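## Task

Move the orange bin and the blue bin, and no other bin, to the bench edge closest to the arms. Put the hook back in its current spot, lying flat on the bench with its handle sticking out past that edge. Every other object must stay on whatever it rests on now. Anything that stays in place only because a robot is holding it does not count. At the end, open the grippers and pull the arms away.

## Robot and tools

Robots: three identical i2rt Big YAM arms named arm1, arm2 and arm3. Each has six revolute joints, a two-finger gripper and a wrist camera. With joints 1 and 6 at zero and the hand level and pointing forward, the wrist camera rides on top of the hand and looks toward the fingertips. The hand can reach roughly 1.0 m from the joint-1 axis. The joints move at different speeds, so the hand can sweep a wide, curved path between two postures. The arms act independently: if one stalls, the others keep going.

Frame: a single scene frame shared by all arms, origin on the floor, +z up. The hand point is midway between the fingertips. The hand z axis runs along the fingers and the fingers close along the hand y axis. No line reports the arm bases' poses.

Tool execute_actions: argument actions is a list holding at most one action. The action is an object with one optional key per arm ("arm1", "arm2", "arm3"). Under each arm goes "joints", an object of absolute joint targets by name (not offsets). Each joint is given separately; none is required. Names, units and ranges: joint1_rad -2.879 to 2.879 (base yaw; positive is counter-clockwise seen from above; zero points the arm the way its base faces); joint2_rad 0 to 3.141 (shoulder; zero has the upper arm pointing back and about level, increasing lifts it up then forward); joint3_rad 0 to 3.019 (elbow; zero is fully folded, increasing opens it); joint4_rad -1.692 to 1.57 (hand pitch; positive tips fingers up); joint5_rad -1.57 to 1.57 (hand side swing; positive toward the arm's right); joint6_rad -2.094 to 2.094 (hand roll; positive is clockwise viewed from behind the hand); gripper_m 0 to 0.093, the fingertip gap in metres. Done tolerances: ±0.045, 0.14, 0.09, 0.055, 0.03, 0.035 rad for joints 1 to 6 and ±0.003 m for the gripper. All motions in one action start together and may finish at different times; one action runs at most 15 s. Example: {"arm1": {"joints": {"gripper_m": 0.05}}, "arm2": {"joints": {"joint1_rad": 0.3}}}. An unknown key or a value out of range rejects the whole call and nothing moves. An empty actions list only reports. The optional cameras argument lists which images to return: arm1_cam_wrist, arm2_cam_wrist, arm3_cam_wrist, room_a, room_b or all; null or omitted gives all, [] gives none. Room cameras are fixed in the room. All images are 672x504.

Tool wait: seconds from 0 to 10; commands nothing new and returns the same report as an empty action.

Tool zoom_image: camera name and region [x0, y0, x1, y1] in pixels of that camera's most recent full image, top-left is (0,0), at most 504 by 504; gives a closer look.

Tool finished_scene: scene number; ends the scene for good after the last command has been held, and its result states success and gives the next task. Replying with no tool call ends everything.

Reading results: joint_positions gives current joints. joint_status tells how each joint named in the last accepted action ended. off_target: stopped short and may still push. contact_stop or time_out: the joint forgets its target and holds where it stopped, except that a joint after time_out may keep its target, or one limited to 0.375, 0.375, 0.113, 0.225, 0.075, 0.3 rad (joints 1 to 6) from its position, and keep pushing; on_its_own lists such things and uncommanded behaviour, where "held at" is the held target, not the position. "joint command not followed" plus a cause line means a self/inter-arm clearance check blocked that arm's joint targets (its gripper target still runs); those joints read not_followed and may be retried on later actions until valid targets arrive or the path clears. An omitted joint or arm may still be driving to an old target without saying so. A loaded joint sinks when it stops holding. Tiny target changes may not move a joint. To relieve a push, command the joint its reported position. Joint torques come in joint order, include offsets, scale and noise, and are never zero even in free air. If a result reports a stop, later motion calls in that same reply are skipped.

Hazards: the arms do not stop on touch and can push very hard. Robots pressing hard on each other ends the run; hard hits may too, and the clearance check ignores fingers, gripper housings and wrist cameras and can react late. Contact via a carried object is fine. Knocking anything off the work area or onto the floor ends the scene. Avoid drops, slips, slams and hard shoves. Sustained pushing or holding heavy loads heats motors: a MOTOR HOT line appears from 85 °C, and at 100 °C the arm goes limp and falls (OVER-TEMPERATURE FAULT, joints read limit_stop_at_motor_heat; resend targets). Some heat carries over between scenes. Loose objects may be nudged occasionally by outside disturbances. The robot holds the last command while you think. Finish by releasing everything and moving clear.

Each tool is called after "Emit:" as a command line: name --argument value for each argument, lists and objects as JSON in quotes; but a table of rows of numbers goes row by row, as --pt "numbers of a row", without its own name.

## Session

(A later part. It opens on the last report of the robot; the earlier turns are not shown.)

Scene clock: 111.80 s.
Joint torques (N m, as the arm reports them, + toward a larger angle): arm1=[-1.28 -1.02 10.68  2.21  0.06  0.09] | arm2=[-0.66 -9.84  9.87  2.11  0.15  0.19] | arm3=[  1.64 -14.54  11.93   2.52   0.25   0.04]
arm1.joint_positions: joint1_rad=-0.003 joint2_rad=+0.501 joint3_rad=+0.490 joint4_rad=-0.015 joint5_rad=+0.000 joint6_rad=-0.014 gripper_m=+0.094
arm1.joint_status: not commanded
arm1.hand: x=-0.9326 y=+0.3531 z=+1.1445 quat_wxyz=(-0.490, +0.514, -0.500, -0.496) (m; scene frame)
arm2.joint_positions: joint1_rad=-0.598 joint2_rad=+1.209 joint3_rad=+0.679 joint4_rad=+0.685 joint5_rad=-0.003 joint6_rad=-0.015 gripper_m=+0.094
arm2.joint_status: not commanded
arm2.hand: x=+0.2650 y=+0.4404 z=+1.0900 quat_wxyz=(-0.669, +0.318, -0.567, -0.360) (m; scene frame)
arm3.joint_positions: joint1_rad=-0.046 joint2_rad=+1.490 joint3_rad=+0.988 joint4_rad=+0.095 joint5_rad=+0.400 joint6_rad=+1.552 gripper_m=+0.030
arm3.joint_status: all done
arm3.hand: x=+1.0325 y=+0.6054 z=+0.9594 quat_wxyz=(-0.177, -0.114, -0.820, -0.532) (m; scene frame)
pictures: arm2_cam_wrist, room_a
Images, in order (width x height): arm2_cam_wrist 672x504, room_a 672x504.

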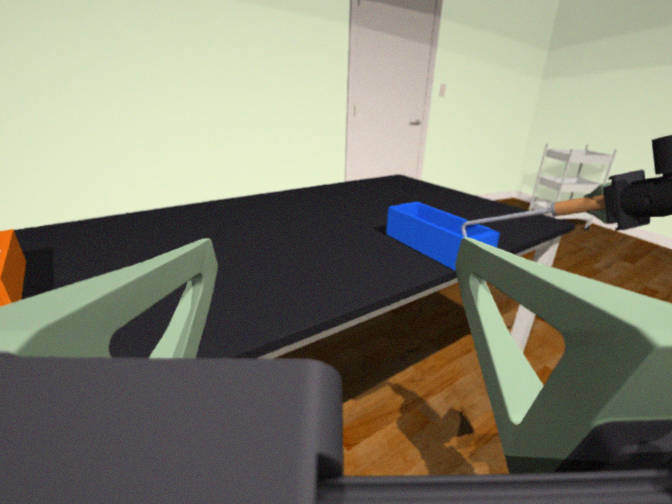

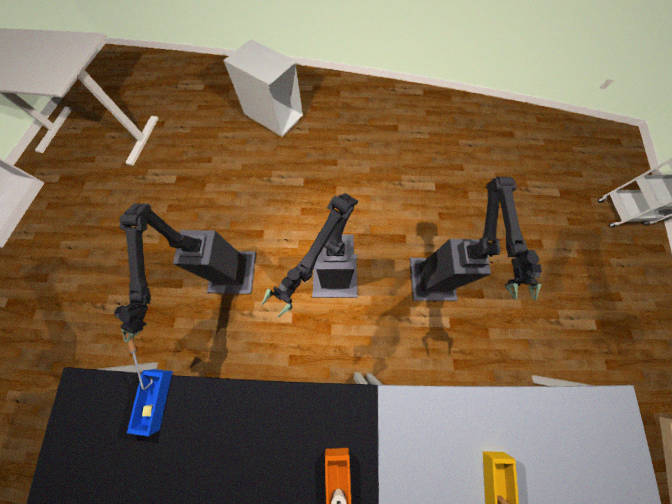

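Emit:
execute_actions --actions '[{"arm3":{"joints":{"joint1_rad":-0.01,"joint2_rad":1.54,"joint3_rad":1.13}},"arm2":{"joints":{"joint1_rad":-0.3,"joint2_rad":0.6,"joint3_rad":0.4,"joint4_rad":0.3,"joint5_rad":0.3}}}]' --cameras '[]'

Emit:
execute_actions --actions '[{"arm3":{"joints":{"joint4_rad":0.5}}}]' --cameras '["arm2_cam_wrist"]'

Emit:
execute_actions --actions '[{"arm3":{"joints":{"joint1_rad":0.635,"joint2_rad":1.9,"joint3_rad":1.5,"joint5_rad":0.65}}}]' --cameras '[]'

Emit:
execute_actions --actions '[{"arm3":{"joints":{"joint2_rad":2.2,"joint3_rad":1.84,"joint4_rad":0.46}}}]' --cameras '[]'

Emit:
execute_actions --actions '[{"arm3":{"joints":{"joint6_rad":0}}}]' --cameras '["arm2_cam_wrist","room_a","arm3_cam_wrist"]'

Scene clock: 122.43 s.
Joint torques (N m, as the arm reports them, + toward a larger angle): arm1=[-1.27 -1.02 10.68  2.22  0.06  0.1 ] | arm2=[-0.31 -0.47  9.06  1.13  0.17  0.16] | arm3=[  1.92 -13.9   19.15   2.68   0.29   0.06]
arm1.joint_positions: joint1_rad=-0.003 joint2_rad=+0.501 joint3_rad=+0.490 joint4_rad=-0.015 joint5_rad=+0.000 joint6_rad=-0.014 gripper_m=+0.094
arm1.joint_status: not commanded
arm1.hand: x=-0.9326 y=+0.3531 z=+1.1445 quat_wxyz=(-0.490, +0.514, -0.500, -0.496) (m; scene frame)
arm2.joint_positions: joint1_rad=-0.303 joint2_rad=+0.594 joint3_rad=+0.403 joint4_rad=+0.307 joint5_rad=+0.296 joint6_rad=-0.015 gripper_m=+0.094
arm2.joint_status: all done
arm2.hand: x=+0.1283 y=+0.3299 z=+1.0899 quat_wxyz=(-0.651, +0.314, -0.588, -0.363) (m; scene frame)
arm3.joint_positions: joint1_rad=-0.016 joint2_rad=+1.552 joint3_rad=+1.047 joint4_rad=+0.095 joint5_rad=+0.399 joint6_rad=+1.552 gripper_m=+0.030
arm3.joint_status: all done
arm3.hand: x=+1.0141 y=+0.6304 z=+0.9542 quat_wxyz=(-0.169, -0.101, -0.823, -0.533) (m; scene frame)
pictures: none
No camera images: the call's "cameras" was empty. Leave "cameras" out to get every camera's image.

Scene clock: 123.50 s.
Joint torques (N m, as the arm reports them, + toward a larger angle): arm1=[-1.3  -1.04 10.69  2.22  0.06  0.09] | arm2=[-0.24 -0.34  9.08  1.17  0.17  0.13] | arm3=[  2.28 -13.99  19.12   3.57   0.17   0.1 ]
arm1.joint_positions: joint1_rad=-0.003 joint2_rad=+0.501 joint3_rad=+0.490 joint4_rad=-0.015 joint5_rad=+0.000 joint6_rad=-0.014 gripper_m=+0.094
arm1.joint_status: not commanded
arm1.hand: x=-0.9326 y=+0.3531 z=+1.1445 quat_wxyz=(-0.490, +0.514, -0.500, -0.496) (m; scene frame)
arm2.joint_positions: joint1_rad=-0.303 joint2_rad=+0.594 joint3_rad=+0.403 joint4_rad=+0.307 joint5_rad=+0.296 joint6_rad=-0.015 gripper_m=+0.094
arm2.joint_status: not commanded
arm2.hand: x=+0.1283 y=+0.3299 z=+1.0899 quat_wxyz=(-0.651, +0.314, -0.588, -0.363) (m; scene frame)
arm3.joint_positions: joint1_rad=-0.016 joint2_rad=+1.554 joint3_rad=+1.047 joint4_rad=+0.450 joint5_rad=+0.399 joint6_rad=+1.549 gripper_m=+0.030
arm3.joint_status: all done
arm3.hand: x=+1.0144 y=+0.6502 z=+1.0329 quat_wxyz=(-0.150, -0.129, -0.716, -0.669) (m; scene frame)
pictures: arm2_cam_wrist
Images, in order (width x height): arm2_cam_wrist 672x504.

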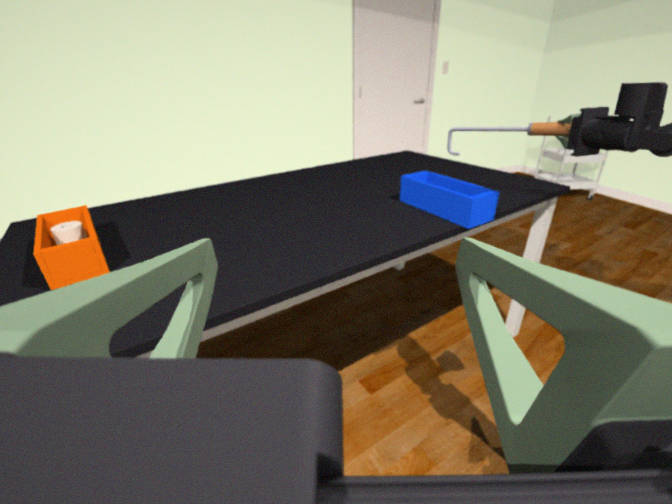

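Scene clock: 125.50 s.
Joint torques (N m, as the arm reports them, + toward a larger angle): arm1=[-1.27 -1.05 10.68  2.21  0.06  0.09] | arm2=[-0.36 -0.52  9.13  1.18  0.17  0.15] | arm3=[  1.6  -20.69  19.01   2.94   0.15   0.09]
arm1.joint_positions: joint1_rad=-0.003 joint2_rad=+0.501 joint3_rad=+0.490 joint4_rad=-0.015 joint5_rad=+0.000 joint6_rad=-0.014 gripper_m=+0.094
arm1.joint_status: not commanded
arm1.hand: x=-0.9326 y=+0.3531 z=+1.1445 quat_wxyz=(-0.490, +0.514, -0.500, -0.496) (m; scene frame)
arm2.joint_positions: joint1_rad=-0.303 joint2_rad=+0.594 joint3_rad=+0.403 joint4_rad=+0.307 joint5_rad=+0.296 joint6_rad=-0.015 gripper_m=+0.094
arm2.joint_status: not commanded
arm2.hand: x=+0.1283 y=+0.3299 z=+1.0899 quat_wxyz=(-0.651, +0.314, -0.588, -0.363) (m; scene frame)
arm3.joint_positions: joint1_rad=+0.627 joint2_rad=+1.944 joint3_rad=+1.417 joint4_rad=+0.457 joint5_rad=+0.650 joint6_rad=+1.548 gripper_m=+0.030
arm3.joint_status: all done
arm3.hand: x=+0.5722 y=+0.6740 z=+0.9747 quat_wxyz=(-0.023, +0.019, -0.728, -0.685) (m; scene frame)
pictures: none
No camera images: the call's "cameras" was empty. Leave "cameras" out to get every camera's image.

Scene clock: 126.83 s.
Joint torques (N m, as the arm reports them, + toward a larger angle): arm1=[-1.3  -1.   10.68  2.22  0.06  0.09] | arm2=[-0.42 -0.4   8.99  1.17  0.17  0.15] | arm3=[  1.47 -23.91  19.6    2.76   0.14   0.1 ]
arm1.joint_positions: joint1_rad=-0.003 joint2_rad=+0.501 joint3_rad=+0.490 joint4_rad=-0.015 joint5_rad=+0.000 joint6_rad=-0.014 gripper_m=+0.094
arm1.joint_status: not commanded
arm1.hand: x=-0.9326 y=+0.3531 z=+1.1445 quat_wxyz=(-0.490, +0.514, -0.500, -0.496) (m; scene frame)
arm2.joint_positions: joint1_rad=-0.303 joint2_rad=+0.594 joint3_rad=+0.403 joint4_rad=+0.307 joint5_rad=+0.296 joint6_rad=-0.015 gripper_m=+0.094
arm2.joint_status: not commanded
arm2.hand: x=+0.1283 y=+0.3299 z=+1.0899 quat_wxyz=(-0.651, +0.314, -0.588, -0.363) (m; scene frame)
arm3.joint_positions: joint1_rad=+0.627 joint2_rad=+2.237 joint3_rad=+1.753 joint4_rad=+0.430 joint5_rad=+0.650 joint6_rad=+1.547 gripper_m=+0.030
arm3.joint_status: all done
arm3.hand: x=+0.5154 y=+0.7490 z=+0.9201 quat_wxyz=(-0.020, +0.017, -0.724, -0.689) (m; scene frame)
pictures: none
No camera images: the call's "cameras" was empty. Leave "cameras" out to get every camera's image.

Scene clock: 128.97 s.
Joint torques (N m, as the arm reports them, + toward a larger angle): arm1=[-1.32 -1.01 10.68  2.22  0.06  0.09] | arm2=[-0.49 -0.67  9.09  1.15  0.17  0.15] | arm3=[  1.31 -23.    17.33   2.42   0.19  -0.2 ]
arm1.joint_positions: joint1_rad=-0.003 joint2_rad=+0.501 joint3_rad=+0.490 joint4_rad=-0.015 joint5_rad=+0.000 joint6_rad=-0.014 gripper_m=+0.094
arm1.joint_status: not commanded
arm1.hand: x=-0.9326 y=+0.3531 z=+1.1445 quat_wxyz=(-0.490, +0.514, -0.500, -0.496) (m; scene frame)
arm2.joint_positions: joint1_rad=-0.303 joint2_rad=+0.594 joint3_rad=+0.403 joint4_rad=+0.307 joint5_rad=+0.296 joint6_rad=-0.015 gripper_m=+0.094
arm2.joint_status: not commanded
arm2.hand: x=+0.1283 y=+0.3299 z=+1.0899 quat_wxyz=(-0.651, +0.314, -0.588, -0.363) (m; scene frame)
arm3.joint_positions: joint1_rad=+0.629 joint2_rad=+2.228 joint3_rad=+1.778 joint4_rad=+0.439 joint5_rad=+0.647 joint6_rad=+0.015 gripper_m=+0.030
arm3.joint_status: all done
arm3.hand: x=+0.5115 y=+0.7515 z=+0.9436 quat_wxyz=(-0.493, +0.500, -0.507, -0.499) (m; scene frame)
pictures: arm2_cam_wrist, arm3_cam_wrist, room_a
Images, in order (width x height): arm2_cam_wrist 672x504, arm3_cam_wrist 672x504, room_a 672x504.

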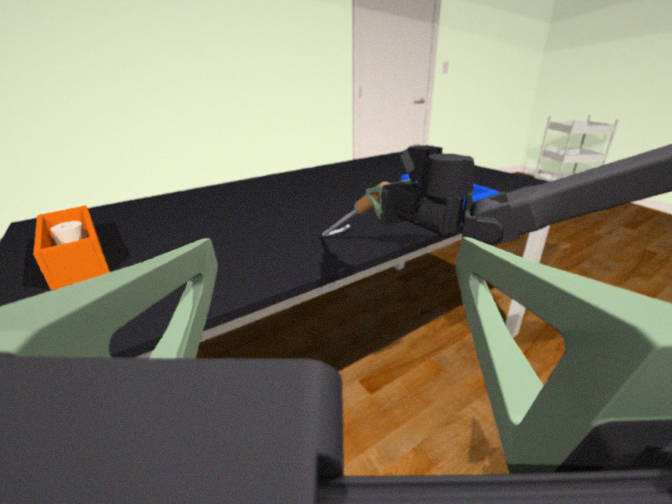

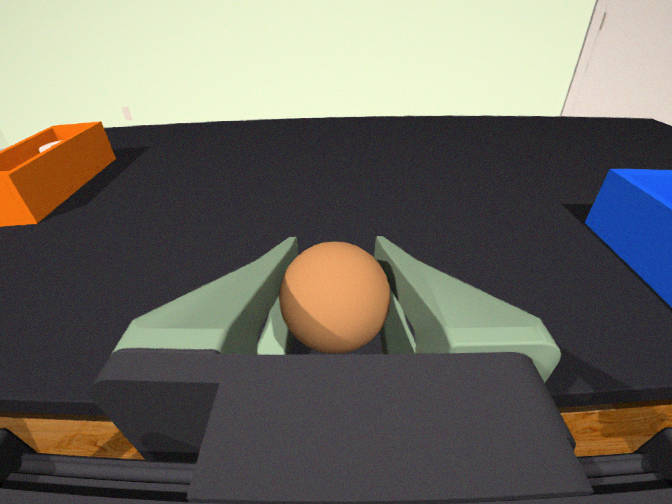

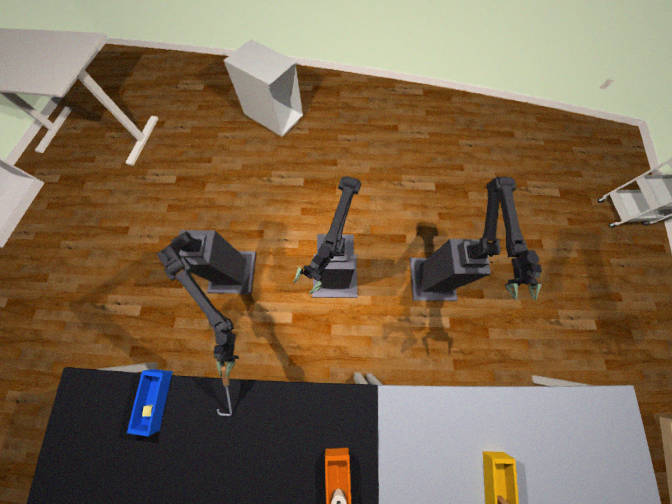

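Emit:
execute_actions --actions '[{"arm3":{"joints":{"joint2_rad":2.47,"joint3_rad":1.8,"joint4_rad":0.72}}}]' --cameras '["arm2_cam_wrist","arm3_cam_wrist"]'

Scene clock: 132.23 s.
Joint torques (N m, as the arm reports them, + toward a larger angle): arm1=[-1.26 -1.03 10.68  2.21  0.06  0.09] | arm2=[-0.14 -0.59  9.09  1.2   0.18  0.17] | arm3=[  1.85 -23.49  11.79   1.94   0.07  -0.05]
arm1.joint_positions: joint1_rad=-0.003 joint2_rad=+0.501 joint3_rad=+0.490 joint4_rad=-0.015 joint5_rad=+0.000 joint6_rad=-0.014 gripper_m=+0.094
arm1.joint_status: not commanded
arm1.hand: x=-0.9326 y=+0.3531 z=+1.1445 quat_wxyz=(-0.490, +0.514, -0.500, -0.496) (m; scene frame)
arm2.joint_positions: joint1_rad=-0.303 joint2_rad=+0.594 joint3_rad=+0.403 joint4_rad=+0.307 joint5_rad=+0.296 joint6_rad=-0.015 gripper_m=+0.094
arm2.joint_status: not commanded
arm2.hand: x=+0.1283 y=+0.3299 z=+1.0899 quat_wxyz=(-0.651, +0.314, -0.588, -0.363) (m; scene frame)
arm3.joint_positions: joint1_rad=+0.629 joint2_rad=+2.485 joint3_rad=+1.778 joint4_rad=+0.712 joint5_rad=+0.650 joint6_rad=+0.004 gripper_m=+0.030
arm3.joint_status: all done
arm3.hand: x=+0.5094 y=+0.7527 z=+0.7836 quat_wxyz=(-0.498, +0.497, -0.504, -0.501) (m; scene frame)
pictures: arm2_cam_wrist, arm3_cam_wrist
Images, in order (width x height): arm2_cam_wrist 672x504, arm3_cam_wrist 672x504.

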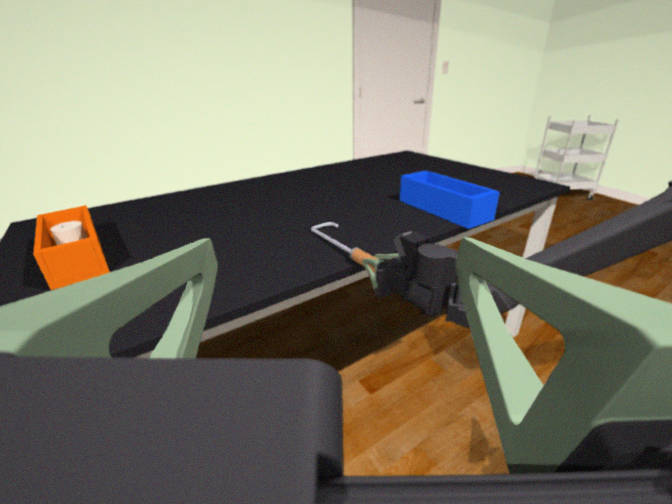

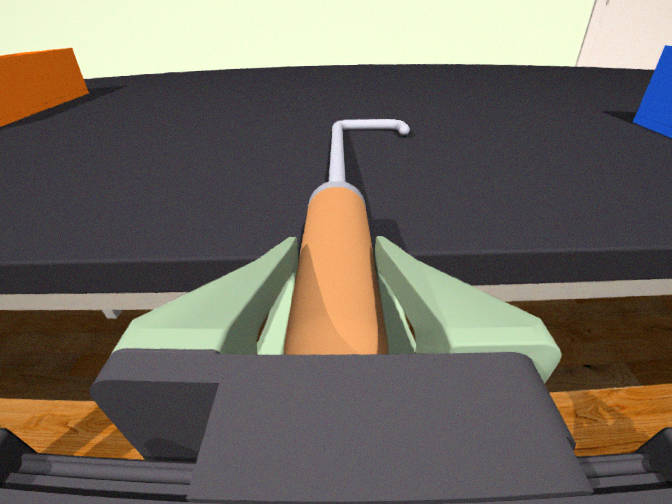

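Emit:
execute_actions --actions '[{"arm3":{"joints":{"gripper_m":0.093}}}]' --cameras '[]'

Emit:
execute_actions --actions '[{"arm3":{"joints":{"joint2_rad":1.8,"joint3_rad":1.02}}}]' --cameras '[]'

Emit:
execute_actions --actions '[{"arm3":{"joints":{"joint1_rad":0,"joint5_rad":0,"joint4_rad":1.07,"gripper_m":0.04}},"arm2":{"joints":{"joint2_rad":1.5,"joint3_rad":1.5,"joint5_rad":-0.734,"joint4_rad":0.4}}}]' --cameras '[]'

Emit:
execute_actions --actions '[{"arm3":{"joints":{"joint2_rad":2.08}},"arm2":{"joints":{"joint1_rad":-0.762,"joint2_rad":2.48,"joint3_rad":2.14}}}]' --cameras '["arm2_cam_wrist","arm3_cam_wrist","room_a"]'

Scene clock: 141.50 s.
Joint torques (N m, as the arm reports them, + toward a larger angle): arm1=[-1.28 -1.04 10.69  2.21  0.06  0.09] | arm2=[-0.45 -0.49  9.06  1.18  0.19  0.16] | arm3=[  2.06 -22.93  11.84   1.87   0.11  -0.09]
arm1.joint_positions: joint1_rad=-0.003 joint2_rad=+0.501 joint3_rad=+0.490 joint4_rad=-0.015 joint5_rad=+0.000 joint6_rad=-0.014 gripper_m=+0.094
arm1.joint_status: not commanded
arm1.hand: x=-0.9326 y=+0.3531 z=+1.1445 quat_wxyz=(-0.490, +0.514, -0.500, -0.496) (m; scene frame)
arm2.joint_positions: joint1_rad=-0.303 joint2_rad=+0.594 joint3_rad=+0.403 joint4_rad=+0.307 joint5_rad=+0.296 joint6_rad=-0.015 gripper_m=+0.094
arm2.joint_status: not commanded
arm2.hand: x=+0.1283 y=+0.3299 z=+1.0899 quat_wxyz=(-0.651, +0.314, -0.588, -0.363) (m; scene frame)
arm3.joint_positions: joint1_rad=+0.629 joint2_rad=+2.484 joint3_rad=+1.778 joint4_rad=+0.712 joint5_rad=+0.650 joint6_rad=+0.004 gripper_m=+0.093
arm3.joint_status: all done
arm3.hand: x=+0.5094 y=+0.7527 z=+0.7842 quat_wxyz=(-0.498, +0.496, -0.504, -0.501) (m; scene frame)
pictures: none
No camera images: the call's "cameras" was empty. Leave "cameras" out to get every camera's image.

Scene clock: 142.97 s.
Joint torques (N m, as the arm reports them, + toward a larger angle): arm1=[-1.28 -1.02 10.68  2.22  0.06  0.09] | arm2=[-0.31 -0.63  9.14  1.2   0.17  0.16] | arm3=[  1.62 -13.73   8.63   1.79   0.13  -0.05]
arm1.joint_positions: joint1_rad=-0.003 joint2_rad=+0.501 joint3_rad=+0.490 joint4_rad=-0.015 joint5_rad=+0.000 joint6_rad=-0.014 gripper_m=+0.094
arm1.joint_status: not commanded
arm1.hand: x=-0.9326 y=+0.3531 z=+1.1445 quat_wxyz=(-0.490, +0.514, -0.500, -0.496) (m; scene frame)
arm2.joint_positions: joint1_rad=-0.303 joint2_rad=+0.594 joint3_rad=+0.403 joint4_rad=+0.307 joint5_rad=+0.296 joint6_rad=-0.015 gripper_m=+0.094
arm2.joint_status: not commanded
arm2.hand: x=+0.1283 y=+0.3299 z=+1.0899 quat_wxyz=(-0.651, +0.314, -0.588, -0.363) (m; scene frame)
arm3.joint_positions: joint1_rad=+0.629 joint2_rad=+1.786 joint3_rad=+1.025 joint4_rad=+0.717 joint5_rad=+0.650 joint6_rad=+0.004 gripper_m=+0.093
arm3.joint_status: all done
arm3.hand: x=+0.6353 y=+0.5872 z=+0.9367 quat_wxyz=(-0.495, +0.514, -0.506, -0.484) (m; scene frame)
pictures: none
No camera images: the call's "cameras" was empty. Leave "cameras" out to get every camera's image.

Scene clock: 144.63 s.
Joint torques (N m, as the arm reports them, + toward a larger angle): arm1=[-1.29 -1.01 10.68  2.21  0.06  0.09] | arm2=[ -0.51 -15.62  13.58   1.62   0.05   0.18] | arm3=[  2.04 -13.67   8.56   2.4    0.02  -0.08]
arm1.joint_positions: joint1_rad=-0.003 joint2_rad=+0.501 joint3_rad=+0.490 joint4_rad=-0.015 joint5_rad=+0.000 joint6_rad=-0.014 gripper_m=+0.094
arm1.joint_status: not commanded
arm1.hand: x=-0.9326 y=+0.3531 z=+1.1445 quat_wxyz=(-0.490, +0.514, -0.500, -0.496) (m; scene frame)
arm2.joint_positions: joint1_rad=-0.303 joint2_rad=+1.503 joint3_rad=+1.438 joint4_rad=+0.388 joint5_rad=-0.729 joint6_rad=-0.014 gripper_m=+0.095
arm2.joint_status: all done
arm2.hand: x=+0.0452 y=+0.6433 z=+1.2883 quat_wxyz=(-0.483, +0.563, -0.256, -0.620) (m; scene frame)
arm3.joint_positions: joint1_rad=-0.009 joint2_rad=+1.786 joint3_rad=+1.025 joint4_rad=+1.055 joint5_rad=+0.003 joint6_rad=+0.004 gripper_m=+0.040
arm3.joint_status: all done
arm3.hand: x=+0.9433 y=+0.6818 z=+1.0153 quat_wxyz=(-0.563, +0.422, -0.424, -0.570) (m; scene frame)
pictures: none
No camera images: the call's "cameras" was empty. Leave "cameras" out to get every camera's image.

Scene clock: 146.70 s.
Joint torques (N m, as the arm reports them, + toward a larger angle): arm1=[-1.3  -1.01 10.68  2.22  0.06  0.09] | arm2=[ -1.1  -28.51  12.62   1.53   0.02   0.16] | arm3=[  1.95 -17.32   6.98   1.94   0.03  -0.07]
arm1.joint_positions: joint1_rad=-0.003 joint2_rad=+0.501 joint3_rad=+0.490 joint4_rad=-0.015 joint5_rad=+0.000 joint6_rad=-0.014 gripper_m=+0.094
arm1.joint_status: not commanded
arm1.hand: x=-0.9326 y=+0.3531 z=+1.1445 quat_wxyz=(-0.490, +0.514, -0.500, -0.496) (m; scene frame)
arm2.joint_positions: joint1_rad=-0.754 joint2_rad=+2.474 joint3_rad=+2.087 joint4_rad=+0.393 joint5_rad=-0.733 joint6_rad=-0.013 gripper_m=+0.095
arm2.joint_status: all done
arm2.hand: x=+0.5057 y=+0.7607 z=+0.9052 quat_wxyz=(-0.504, +0.505, -0.493, -0.498) (m; scene frame)
arm3.joint_positions: joint1_rad=-0.009 joint2_rad=+2.092 joint3_rad=+1.017 joint4_rad=+1.066 joint5_rad=+0.003 joint6_rad=+0.004 gripper_m=+0.040
arm3.joint_status: all done
arm3.hand: x=+0.9423 y=+0.6967 z=+0.8087 quat_wxyz=(-0.493, +0.502, -0.505, -0.500) (m; scene frame)
pictures: arm2_cam_wrist, arm3_cam_wrist, room_a
Images, in order (width x height): arm2_cam_wrist 672x504, arm3_cam_wrist 672x504, room_a 672x504.

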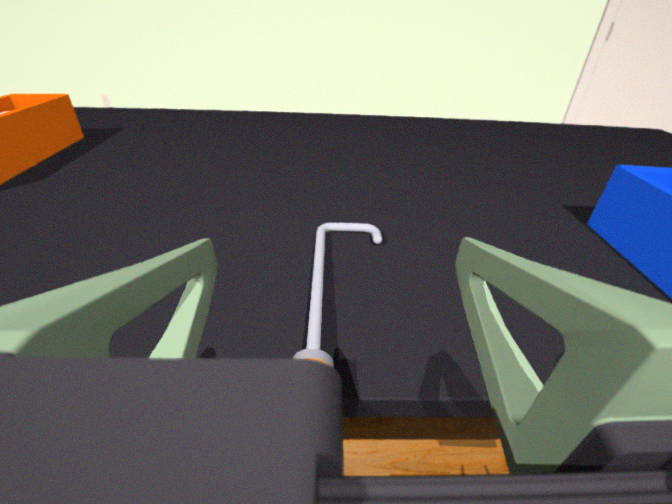

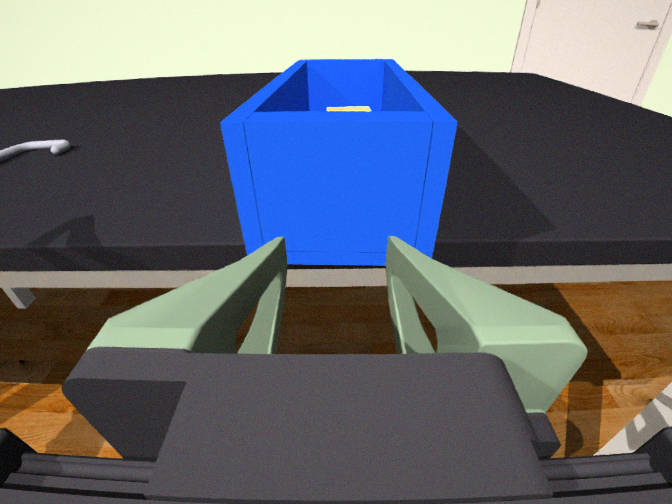

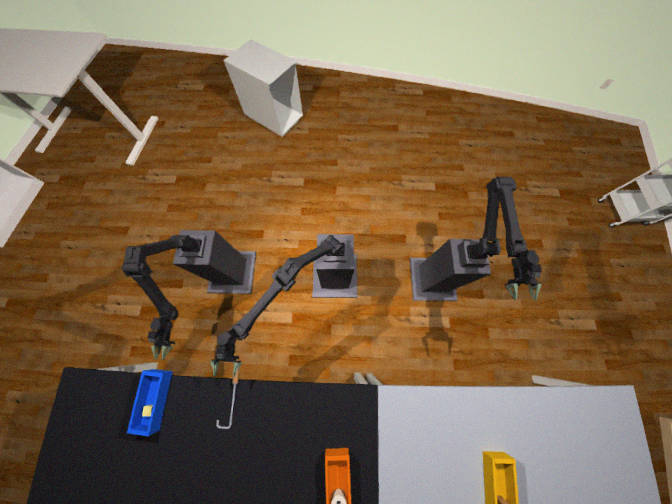

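Emit:
execute_actions --actions '[{"arm3":{"joints":{"joint2_rad":2.2,"joint3_rad":1.31,"joint4_rad":0.92}},"arm2":{"joints":{"joint1_rad":-0.74,"joint2_rad":2.625,"joint3_rad":2.0,"joint4_rad":0.64}}}]' --cameras '["arm2_cam_wrist","arm3_cam_wrist"]'

Scene clock: 151.57 s.
Joint torques (N m, as the arm reports them, + toward a larger angle): arm1=[-1.3  -1.03 10.68  2.21  0.06  0.09] | arm2=[  0.1  -30.39   8.36   1.93   0.03   0.15] | arm3=[  2.04 -18.17  11.48   1.53   0.05  -0.13]
arm1.joint_positions: joint1_rad=-0.003 joint2_rad=+0.501 joint3_rad=+0.490 joint4_rad=-0.015 joint5_rad=+0.000 joint6_rad=-0.014 gripper_m=+0.094
arm1.joint_status: not commanded
arm1.hand: x=-0.9326 y=+0.3531 z=+1.1445 quat_wxyz=(-0.490, +0.514, -0.500, -0.496) (m; scene frame)
arm2.joint_positions: joint1_rad=-0.749 joint2_rad=+2.634 joint3_rad=+1.990 joint4_rad=+0.626 joint5_rad=-0.733 joint6_rad=-0.013 gripper_m=+0.095
arm2.joint_status: all done
arm2.hand: x=+0.4863 y=+0.7457 z=+0.7590 quat_wxyz=(-0.494, +0.507, -0.499, -0.499) (m; scene frame)
arm3.joint_positions: joint1_rad=-0.009 joint2_rad=+2.193 joint3_rad=+1.277 joint4_rad=+0.926 joint5_rad=+0.003 joint6_rad=+0.004 gripper_m=+0.040
arm3.joint_status: all done
arm3.hand: x=+0.9417 y=+0.7760 z=+0.8193 quat_wxyz=(-0.498, +0.498, -0.500, -0.504) (m; scene frame)
pictures: arm2_cam_wrist, arm3_cam_wrist
Images, in order (width x height): arm2_cam_wrist 672x504, arm3_cam_wrist 672x504.

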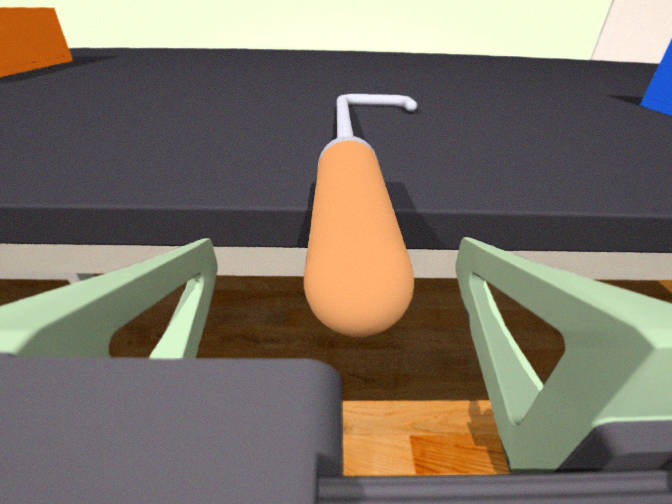

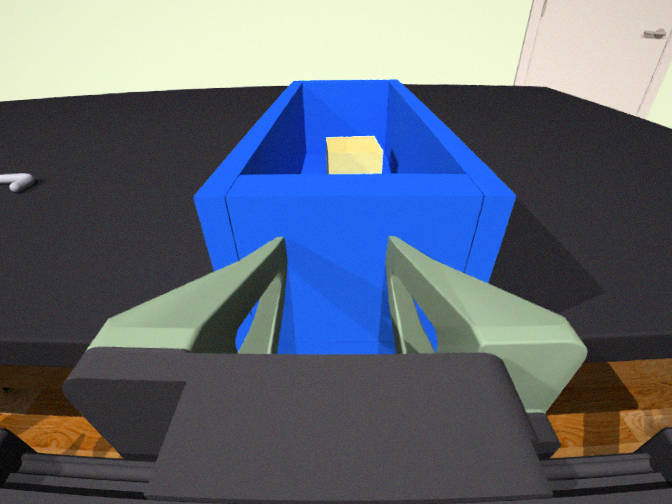

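Emit:
execute_actions --actions '[{"arm3":{"joints":{"joint2_rad":1.7,"joint3_rad":0.7,"joint1_rad":0.1,"joint5_rad":-0.5,"joint4_rad":1.1,"gripper_m":0.093}},"arm2":{"joints":{"joint1_rad":-0.725,"joint2_rad":2.68,"joint3_rad":2.15,"joint4_rad":0.57,"joint5_rad":-0.71}}}]' --cameras '["arm2_cam_wrist","arm3_cam_wrist"]'

Scene clock: 156.10 s.
Joint torques (N m, as the arm reports them, + toward a larger angle): arm1=[-1.29 -1.04 10.69  2.22  0.06  0.09] | arm2=[ -0.29 -29.13  12.21   1.22   0.22   0.16] | arm3=[  0.13 -10.97   6.92   1.66   0.08  -0.09]
arm1.joint_positions: joint1_rad=-0.003 joint2_rad=+0.501 joint3_rad=+0.490 joint4_rad=-0.015 joint5_rad=+0.000 joint6_rad=-0.014 gripper_m=+0.094
arm1.joint_status: not commanded
arm1.hand: x=-0.9326 y=+0.3531 z=+1.1445 quat_wxyz=(-0.490, +0.514, -0.500, -0.496) (m; scene frame)
arm2.joint_positions: joint1_rad=-0.730 joint2_rad=+2.674 joint3_rad=+2.091 joint4_rad=+0.576 joint5_rad=-0.714 joint6_rad=-0.013 gripper_m=+0.095
arm2.joint_status: all done
arm2.hand: x=+0.4869 y=+0.7691 z=+0.7656 quat_wxyz=(-0.498, +0.507, -0.496, -0.499) (m; scene frame)
arm3.joint_positions: joint1_rad=+0.110 joint2_rad=+1.685 joint3_rad=+0.704 joint4_rad=+1.097 joint5_rad=-0.498 joint6_rad=+0.004 gripper_m=+0.093
arm3.joint_status: all done
arm3.hand: x=+0.7941 y=+0.5539 z=+0.9303 quat_wxyz=(-0.352, +0.604, -0.292, -0.653) (m; scene frame)
pictures: arm2_cam_wrist, arm3_cam_wrist
Images, in order (width x height): arm2_cam_wrist 672x504, arm3_cam_wrist 672x504.

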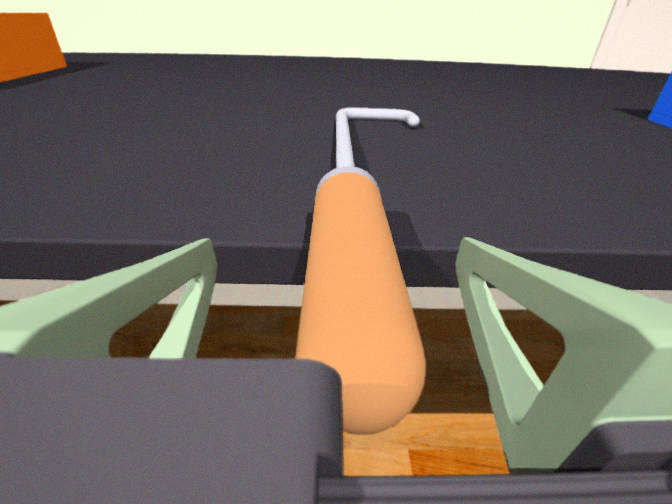

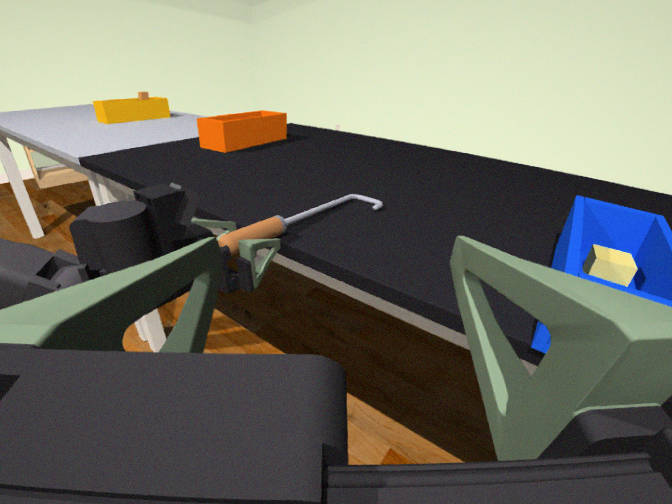

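Grip, then lift while rolling.

Emit:
execute_actions --actions '[{"arm2":{"joints":{"gripper_m":0}}}]' --cameras '[]'

Emit:
execute_actions --actions '[{"arm2":{"joints":{"joint2_rad":2.56,"joint6_rad":0.8}}}]' --cameras '[]'

Emit:
execute_actions --actions '[{"arm2":{"joints":{"joint2_rad":2.35,"joint4_rad":0.4,"joint6_rad":1.57}}}]' --cameras '["arm2_cam_wrist","arm3_cam_wrist"]'

Scene clock: 159.57 s.
Joint torques (N m, as the arm reports them, + toward a larger angle): arm1=[-1.28 -1.   10.69  2.22  0.06  0.09] | arm2=[ -0.26 -29.25  12.11   1.17   0.1    0.12] | arm3=[  0.38 -10.92   7.04   1.75   0.07  -0.07]
arm1.joint_positions: joint1_rad=-0.003 joint2_rad=+0.501 joint3_rad=+0.490 joint4_rad=-0.015 joint5_rad=+0.000 joint6_rad=-0.014 gripper_m=+0.094
arm1.joint_status: not commanded
arm1.hand: x=-0.9326 y=+0.3531 z=+1.1445 quat_wxyz=(-0.490, +0.514, -0.500, -0.496) (m; scene frame)
arm2.joint_positions: joint1_rad=-0.730 joint2_rad=+2.674 joint3_rad=+2.091 joint4_rad=+0.576 joint5_rad=-0.711 joint6_rad=-0.013 gripper_m=+0.030
arm2.joint_status: gripper_m off_target (ended at +0.030, target +0.000)
arm2.hand: x=+0.4874 y=+0.7691 z=+0.7656 quat_wxyz=(-0.499, +0.506, -0.496, -0.498) (m; scene frame)
arm3.joint_positions: joint1_rad=+0.110 joint2_rad=+1.685 joint3_rad=+0.704 joint4_rad=+1.097 joint5_rad=-0.498 joint6_rad=+0.004 gripper_m=+0.093
arm3.joint_status: not commanded
arm3.hand: x=+0.7941 y=+0.5539 z=+0.9303 quat_wxyz=(-0.352, +0.604, -0.292, -0.653) (m; scene frame)
pictures: none
No camera images: the call's "cameras" was empty. Leave "cameras" out to get every camera's image.

Scene clock: 161.27 s.
Joint torques (N m, as the arm reports them, + toward a larger angle): arm1=[-1.3  -1.01 10.69  2.22  0.06  0.09] | arm2=[ -0.24 -33.71  12.41   2.07   0.09   0.17] | arm3=[ -0.25 -11.1    7.05   1.65   0.04  -0.05]
arm1.joint_positions: joint1_rad=-0.003 joint2_rad=+0.501 joint3_rad=+0.490 joint4_rad=-0.015 joint5_rad=+0.000 joint6_rad=-0.014 gripper_m=+0.094
arm1.joint_status: not commanded
arm1.hand: x=-0.9326 y=+0.3531 z=+1.1445 quat_wxyz=(-0.490, +0.514, -0.500, -0.496) (m; scene frame)
arm2.joint_positions: joint1_rad=-0.730 joint2_rad=+2.607 joint3_rad=+2.091 joint4_rad=+0.551 joint5_rad=-0.711 joint6_rad=+0.782 gripper_m=+0.030
arm2.joint_status: all done
arm2.hand: x=+0.4906 y=+0.7730 z=+0.8203 quat_wxyz=(-0.280, +0.279, -0.639, -0.659) (m; scene frame)
arm3.joint_positions: joint1_rad=+0.110 joint2_rad=+1.685 joint3_rad=+0.704 joint4_rad=+1.097 joint5_rad=-0.498 joint6_rad=+0.004 gripper_m=+0.093
arm3.joint_status: not commanded
arm3.hand: x=+0.7941 y=+0.5539 z=+0.9303 quat_wxyz=(-0.352, +0.604, -0.292, -0.653) (m; scene frame)
pictures: none
No camera images: the call's "cameras" was empty. Leave "cameras" out to get every camera's image.

Scene clock: 162.97 s.
Joint torques (N m, as the arm reports them, + toward a larger angle): arm1=[-1.29 -1.03 10.68  2.22  0.06  0.09] | arm2=[ -0.35 -32.75  12.99   2.08   0.12   0.14] | arm3=[ -0.15 -11.4    7.06   1.79   0.07  -0.05]
arm1.joint_positions: joint1_rad=-0.003 joint2_rad=+0.501 joint3_rad=+0.490 joint4_rad=-0.015 joint5_rad=+0.000 joint6_rad=-0.014 gripper_m=+0.094
arm1.joint_status: not commanded
arm1.hand: x=-0.9326 y=+0.3531 z=+1.1445 quat_wxyz=(-0.490, +0.514, -0.500, -0.496) (m; scene frame)
arm2.joint_positions: joint1_rad=-0.729 joint2_rad=+2.390 joint3_rad=+2.091 joint4_rad=+0.381 joint5_rad=-0.711 joint6_rad=+1.551 gripper_m=+0.030
arm2.joint_status: all done
arm2.hand: x=+0.4865 y=+0.7695 z=+0.9799 quat_wxyz=(-0.023, +0.030, -0.684, -0.728) (m; scene frame)
arm3.joint_positions: joint1_rad=+0.110 joint2_rad=+1.685 joint3_rad=+0.704 joint4_rad=+1.097 joint5_rad=-0.498 joint6_rad=+0.004 gripper_m=+0.093
arm3.joint_status: not commanded
arm3.hand: x=+0.7941 y=+0.5539 z=+0.9303 quat_wxyz=(-0.352, +0.604, -0.292, -0.653) (m; scene frame)
pictures: arm2_cam_wrist, arm3_cam_wrist
Images, in order (width x height): arm2_cam_wrist 672x504, arm3_cam_wrist 672x504.

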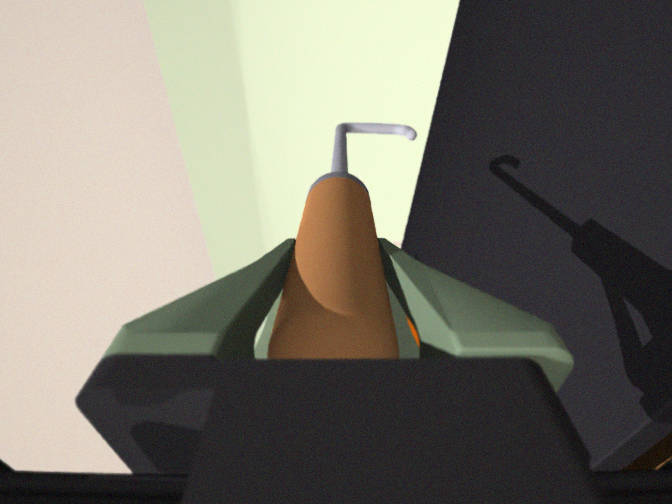

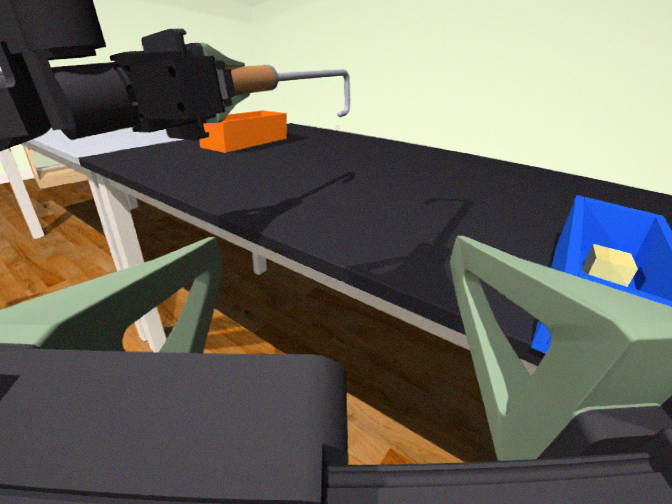

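Emit:
execute_actions --actions '[{"arm2":{"joints":{"joint1_rad":0.005,"joint2_rad":2.26,"joint3_rad":2.0,"joint5_rad":0}}}]' --cameras '[]'

Emit:
execute_actions --actions '[{"arm2":{"joints":{"joint4_rad":0.27}}}]' --cameras '["arm2_cam_wrist","arm3_cam_wrist","room_a"]'

Scene clock: 171.17 s.
Joint torques (N m, as the arm reports them, + toward a larger angle): arm1=[-1.3  -1.05 10.68  2.23  0.06  0.09] | arm2=[ -1.25 -33.61  10.07   2.37   0.05   0.11] | arm3=[ -0.46 -10.57   7.01   1.91   0.08  -0.07]
arm1.joint_positions: joint1_rad=-0.003 joint2_rad=+0.501 joint3_rad=+0.490 joint4_rad=-0.015 joint5_rad=+0.000 joint6_rad=-0.014 gripper_m=+0.094
arm1.joint_status: not commanded
arm1.hand: x=-0.9326 y=+0.3531 z=+1.1445 quat_wxyz=(-0.490, +0.514, -0.500, -0.496) (m; scene frame)
arm2.joint_positions: joint1_rad=+0.011 joint2_rad=+2.321 joint3_rad=+1.985 joint4_rad=+0.376 joint5_rad=-0.001 joint6_rad=+1.553 gripper_m=+0.030
arm2.joint_status: all done
arm2.hand: x=-0.0541 y=+0.9346 z=+0.9807 quat_wxyz=(+0.008, +0.021, -0.693, -0.721) (m; scene frame)
arm3.joint_positions: joint1_rad=+0.110 joint2_rad=+1.685 joint3_rad=+0.704 joint4_rad=+1.097 joint5_rad=-0.498 joint6_rad=+0.004 gripper_m=+0.093
arm3.joint_status: not commanded
arm3.hand: x=+0.7941 y=+0.5539 z=+0.9303 quat_wxyz=(-0.352, +0.604, -0.292, -0.653) (m; scene frame)
pictures: none
No camera images: the call's "cameras" was empty. Leave "cameras" out to get every camera's image.

Scene clock: 171.97 s.
Joint torques (N m, as the arm reports them, + toward a larger angle): arm1=[-1.29 -1.02 10.69  2.22  0.06  0.09] | arm2=[ -1.11 -33.31  10.44   2.39   0.08   0.09] | arm3=[  0.16 -10.61   7.11   1.75   0.06  -0.1 ]
arm1.joint_positions: joint1_rad=-0.003 joint2_rad=+0.501 joint3_rad=+0.490 joint4_rad=-0.015 joint5_rad=+0.000 joint6_rad=-0.014 gripper_m=+0.094
arm1.joint_status: not commanded
arm1.hand: x=-0.9326 y=+0.3531 z=+1.1445 quat_wxyz=(-0.490, +0.514, -0.500, -0.496) (m; scene frame)
arm2.joint_positions: joint1_rad=+0.011 joint2_rad=+2.320 joint3_rad=+1.980 joint4_rad=+0.246 joint5_rad=-0.001 joint6_rad=+1.553 gripper_m=+0.030
arm2.joint_status: all done
arm2.hand: x=-0.0540 y=+0.9329 z=+0.9471 quat_wxyz=(+0.007, +0.022, -0.739, -0.673) (m; scene frame)
arm3.joint_positions: joint1_rad=+0.110 joint2_rad=+1.685 joint3_rad=+0.704 joint4_rad=+1.097 joint5_rad=-0.498 joint6_rad=+0.004 gripper_m=+0.093
arm3.joint_status: not commanded
arm3.hand: x=+0.7941 y=+0.5539 z=+0.9303 quat_wxyz=(-0.352, +0.604, -0.292, -0.653) (m; scene frame)
pictures: arm2_cam_wrist, arm3_cam_wrist, room_a
Images, in order (width x height): arm2_cam_wrist 672x504, arm3_cam_wrist 672x504, room_a 672x504.

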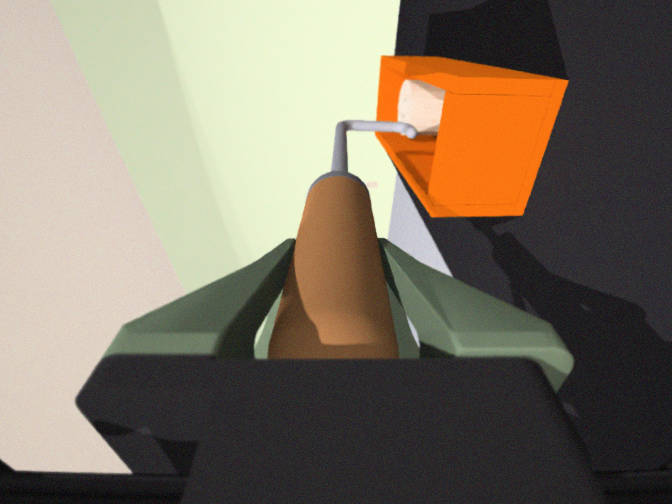

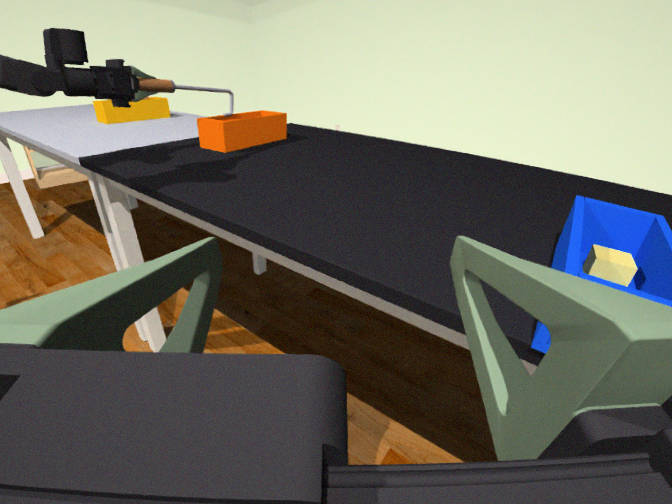

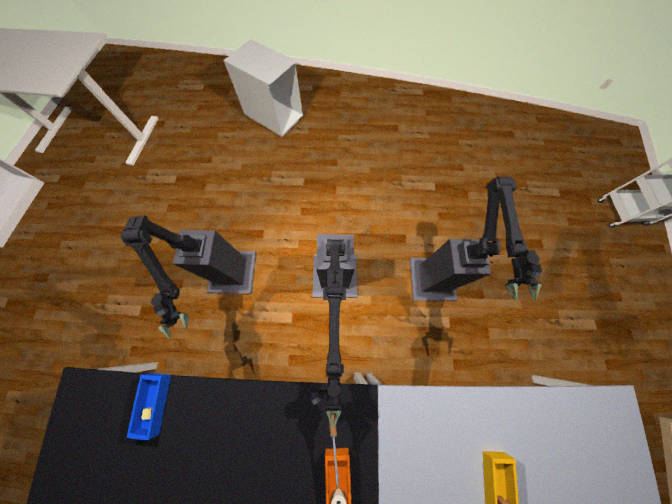

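Emit:
execute_actions --actions '[{"arm2":{"joints":{"joint4_rad":0.155}}}]' --cameras '[]'

Emit:
execute_actions --actions '[{"arm2":{"joints":{"joint2_rad":2.1,"joint3_rad":1.77}}}]' --cameras '["arm3_cam_wrist"]'

Emit:
execute_actions --actions '[{"arm2":{"joints":{"joint2_rad":1.91,"joint3_rad":1.515}}}]' --cameras '[]'

Emit:
execute_actions --actions '[{"arm2":{"joints":{"joint2_rad":1.715,"joint3_rad":1.275}}}]' --cameras '[]'

Emit:
execute_actions --actions '[{"arm2":{"joints":{"joint2_rad":1.52,"joint3_rad":1.05}}}]' --cameras '["arm2_cam_wrist","arm3_cam_wrist","room_a"]'

Scene clock: 178.60 s.
Joint torques (N m, as the arm reports them, + toward a larger angle): arm1=[-1.31 -1.04 10.69  2.22  0.06  0.1 ] | arm2=[ -1.07 -33.07  10.47   2.32   0.11   0.08] | arm3=[  0.35 -10.94   7.13   1.68   0.06  -0.05]
arm1.joint_positions: joint1_rad=-0.003 joint2_rad=+0.501 joint3_rad=+0.490 joint4_rad=-0.015 joint5_rad=+0.000 joint6_rad=-0.014 gripper_m=+0.094
arm1.joint_status: not commanded
arm1.hand: x=-0.9326 y=+0.3531 z=+1.1445 quat_wxyz=(-0.490, +0.514, -0.500, -0.496) (m; scene frame)
arm2.joint_positions: joint1_rad=+0.011 joint2_rad=+2.319 joint3_rad=+1.980 joint4_rad=+0.132 joint5_rad=-0.001 joint6_rad=+1.553 gripper_m=+0.030
arm2.joint_status: all done
arm2.hand: x=-0.0538 y=+0.9286 z=+0.9201 quat_wxyz=(+0.007, +0.023, -0.776, -0.630) (m; scene frame)
arm3.joint_positions: joint1_rad=+0.110 joint2_rad=+1.685 joint3_rad=+0.704 joint4_rad=+1.097 joint5_rad=-0.498 joint6_rad=+0.004 gripper_m=+0.093
arm3.joint_status: not commanded
arm3.hand: x=+0.7941 y=+0.5539 z=+0.9303 quat_wxyz=(-0.352, +0.604, -0.292, -0.653) (m; scene frame)
pictures: none
No camera images: the call's "cameras" was empty. Leave "cameras" out to get every camera's image.

Scene clock: 179.67 s.
Joint torques (N m, as the arm reports them, + toward a larger angle): arm1=[-1.27 -1.03 10.69  2.21  0.06  0.09] | arm2=[ -0.92 -29.59   9.62   2.39   0.09   0.09] | arm3=[ -0.34 -10.05   7.07   1.78   0.03  -0.07]
arm1.joint_positions: joint1_rad=-0.003 joint2_rad=+0.501 joint3_rad=+0.490 joint4_rad=-0.015 joint5_rad=+0.000 joint6_rad=-0.014 gripper_m=+0.094
arm1.joint_status: not commanded
arm1.hand: x=-0.9326 y=+0.3531 z=+1.1445 quat_wxyz=(-0.490, +0.514, -0.500, -0.496) (m; scene frame)
arm2.joint_positions: joint1_rad=+0.011 joint2_rad=+2.144 joint3_rad=+1.760 joint4_rad=+0.130 joint5_rad=-0.001 joint6_rad=+1.554 gripper_m=+0.030
arm2.joint_status: all done
arm2.hand: x=-0.0517 y=+0.8748 z=+0.9427 quat_wxyz=(+0.007, +0.023, -0.791, -0.612) (m; scene frame)
arm3.joint_positions: joint1_rad=+0.110 joint2_rad=+1.685 joint3_rad=+0.704 joint4_rad=+1.097 joint5_rad=-0.498 joint6_rad=+0.004 gripper_m=+0.093
arm3.joint_status: not commanded
arm3.hand: x=+0.7941 y=+0.5539 z=+0.9303 quat_wxyz=(-0.352, +0.604, -0.292, -0.653) (m; scene frame)
pictures: arm3_cam_wrist
Images, in order (width x height): arm3_cam_wrist 672x504.

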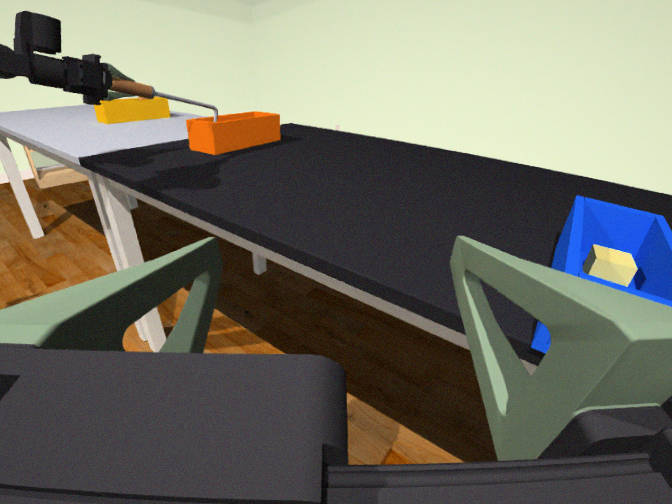

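Scene clock: 180.73 s.
Joint torques (N m, as the arm reports them, + toward a larger angle): arm1=[-1.28 -1.01 10.68  2.22  0.06  0.09] | arm2=[ -0.68 -25.81   9.4    2.41   0.11   0.08] | arm3=[ -0.47 -11.17   7.17   1.73   0.05  -0.08]
arm1.joint_positions: joint1_rad=-0.003 joint2_rad=+0.501 joint3_rad=+0.490 joint4_rad=-0.015 joint5_rad=+0.000 joint6_rad=-0.014 gripper_m=+0.094
arm1.joint_status: not commanded
arm1.hand: x=-0.9326 y=+0.3531 z=+1.1445 quat_wxyz=(-0.490, +0.514, -0.500, -0.496) (m; scene frame)
arm2.joint_positions: joint1_rad=+0.011 joint2_rad=+1.950 joint3_rad=+1.505 joint4_rad=+0.130 joint5_rad=-0.001 joint6_rad=+1.554 gripper_m=+0.030
arm2.joint_status: all done
arm2.hand: x=-0.0488 y=+0.8023 z=+0.9525 quat_wxyz=(+0.006, +0.024, -0.809, -0.587) (m; scene frame)
arm3.joint_positions: joint1_rad=+0.110 joint2_rad=+1.685 joint3_rad=+0.704 joint4_rad=+1.097 joint5_rad=-0.498 joint6_rad=+0.004 gripper_m=+0.093
arm3.joint_status: not commanded
arm3.hand: x=+0.7941 y=+0.5539 z=+0.9303 quat_wxyz=(-0.352, +0.604, -0.292, -0.653) (m; scene frame)
pictures: none
No camera images: the call's "cameras" was empty. Leave "cameras" out to get every camera's image.

Scene clock: 181.77 s.
Joint torques (N m, as the arm reports them, + toward a larger angle): arm1=[-1.3  -1.05 10.68  2.22  0.06  0.09] | arm2=[ -1.03 -22.43   9.46   2.37   0.09   0.09] | arm3=[ -0.42 -10.77   7.15   1.87   0.09  -0.08]
arm1.joint_positions: joint1_rad=-0.003 joint2_rad=+0.501 joint3_rad=+0.490 joint4_rad=-0.015 joint5_rad=+0.000 joint6_rad=-0.014 gripper_m=+0.094
arm1.joint_status: not commanded
arm1.hand: x=-0.9326 y=+0.3531 z=+1.1445 quat_wxyz=(-0.490, +0.514, -0.500, -0.496) (m; scene frame)
arm2.joint_positions: joint1_rad=+0.011 joint2_rad=+1.749 joint3_rad=+1.263 joint4_rad=+0.130 joint5_rad=-0.001 joint6_rad=+1.554 gripper_m=+0.030
arm2.joint_status: all done
arm2.hand: x=-0.0457 y=+0.7225 z=+0.9623 quat_wxyz=(+0.006, +0.024, -0.821, -0.570) (m; scene frame)
arm3.joint_positions: joint1_rad=+0.110 joint2_rad=+1.685 joint3_rad=+0.704 joint4_rad=+1.097 joint5_rad=-0.498 joint6_rad=+0.004 gripper_m=+0.093
arm3.joint_status: not commanded
arm3.hand: x=+0.7941 y=+0.5539 z=+0.9303 quat_wxyz=(-0.352, +0.604, -0.292, -0.653) (m; scene frame)
pictures: none
No camera images: the call's "cameras" was empty. Leave "cameras" out to get every camera's image.

Scene clock: 182.73 s.
Joint torques (N m, as the arm reports them, + toward a larger angle): arm1=[-1.27 -1.04 10.68  2.21  0.06  0.09] | arm2=[ -1.24 -17.95   9.48   2.45   0.09   0.1 ] | arm3=[ -0.19 -10.99   7.15   1.74   0.06  -0.04]
arm1.joint_positions: joint1_rad=-0.003 joint2_rad=+0.501 joint3_rad=+0.490 joint4_rad=-0.015 joint5_rad=+0.000 joint6_rad=-0.014 gripper_m=+0.094
arm1.joint_status: not commanded
arm1.hand: x=-0.9326 y=+0.3531 z=+1.1445 quat_wxyz=(-0.490, +0.514, -0.500, -0.496) (m; scene frame)
arm2.joint_positions: joint1_rad=+0.011 joint2_rad=+1.550 joint3_rad=+1.036 joint4_rad=+0.130 joint5_rad=-0.001 joint6_rad=+1.554 gripper_m=+0.030
arm2.joint_status: all done
arm2.hand: x=-0.0425 y=+0.6410 z=+0.9661 quat_wxyz=(+0.006, +0.024, -0.829, -0.559) (m; scene frame)
arm3.joint_positions: joint1_rad=+0.110 joint2_rad=+1.685 joint3_rad=+0.704 joint4_rad=+1.097 joint5_rad=-0.498 joint6_rad=+0.004 gripper_m=+0.093
arm3.joint_status: not commanded
arm3.hand: x=+0.7941 y=+0.5539 z=+0.9303 quat_wxyz=(-0.352, +0.604, -0.292, -0.653) (m; scene frame)
pictures: arm2_cam_wrist, arm3_cam_wrist, room_a
Images, in order (width x height): arm2_cam_wrist 672x504, arm3_cam_wrist 672x504, room_a 672x504.

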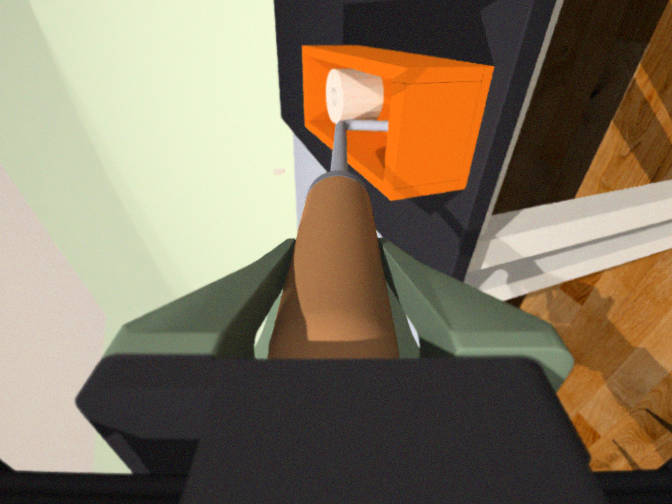

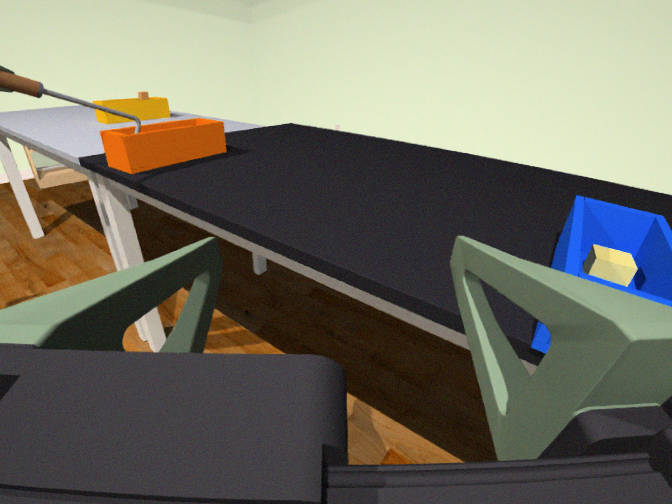

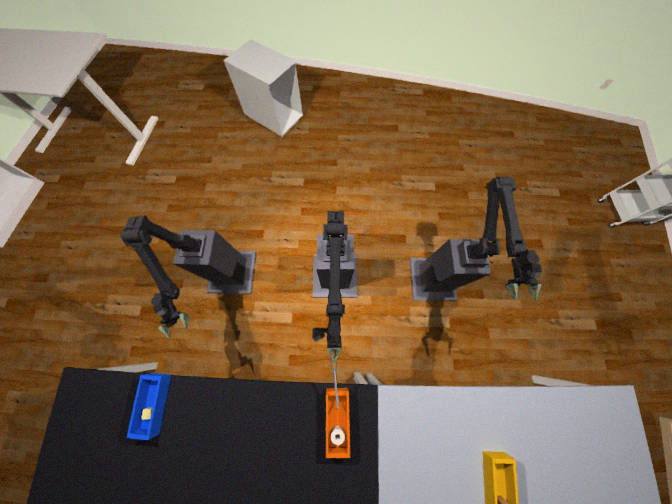

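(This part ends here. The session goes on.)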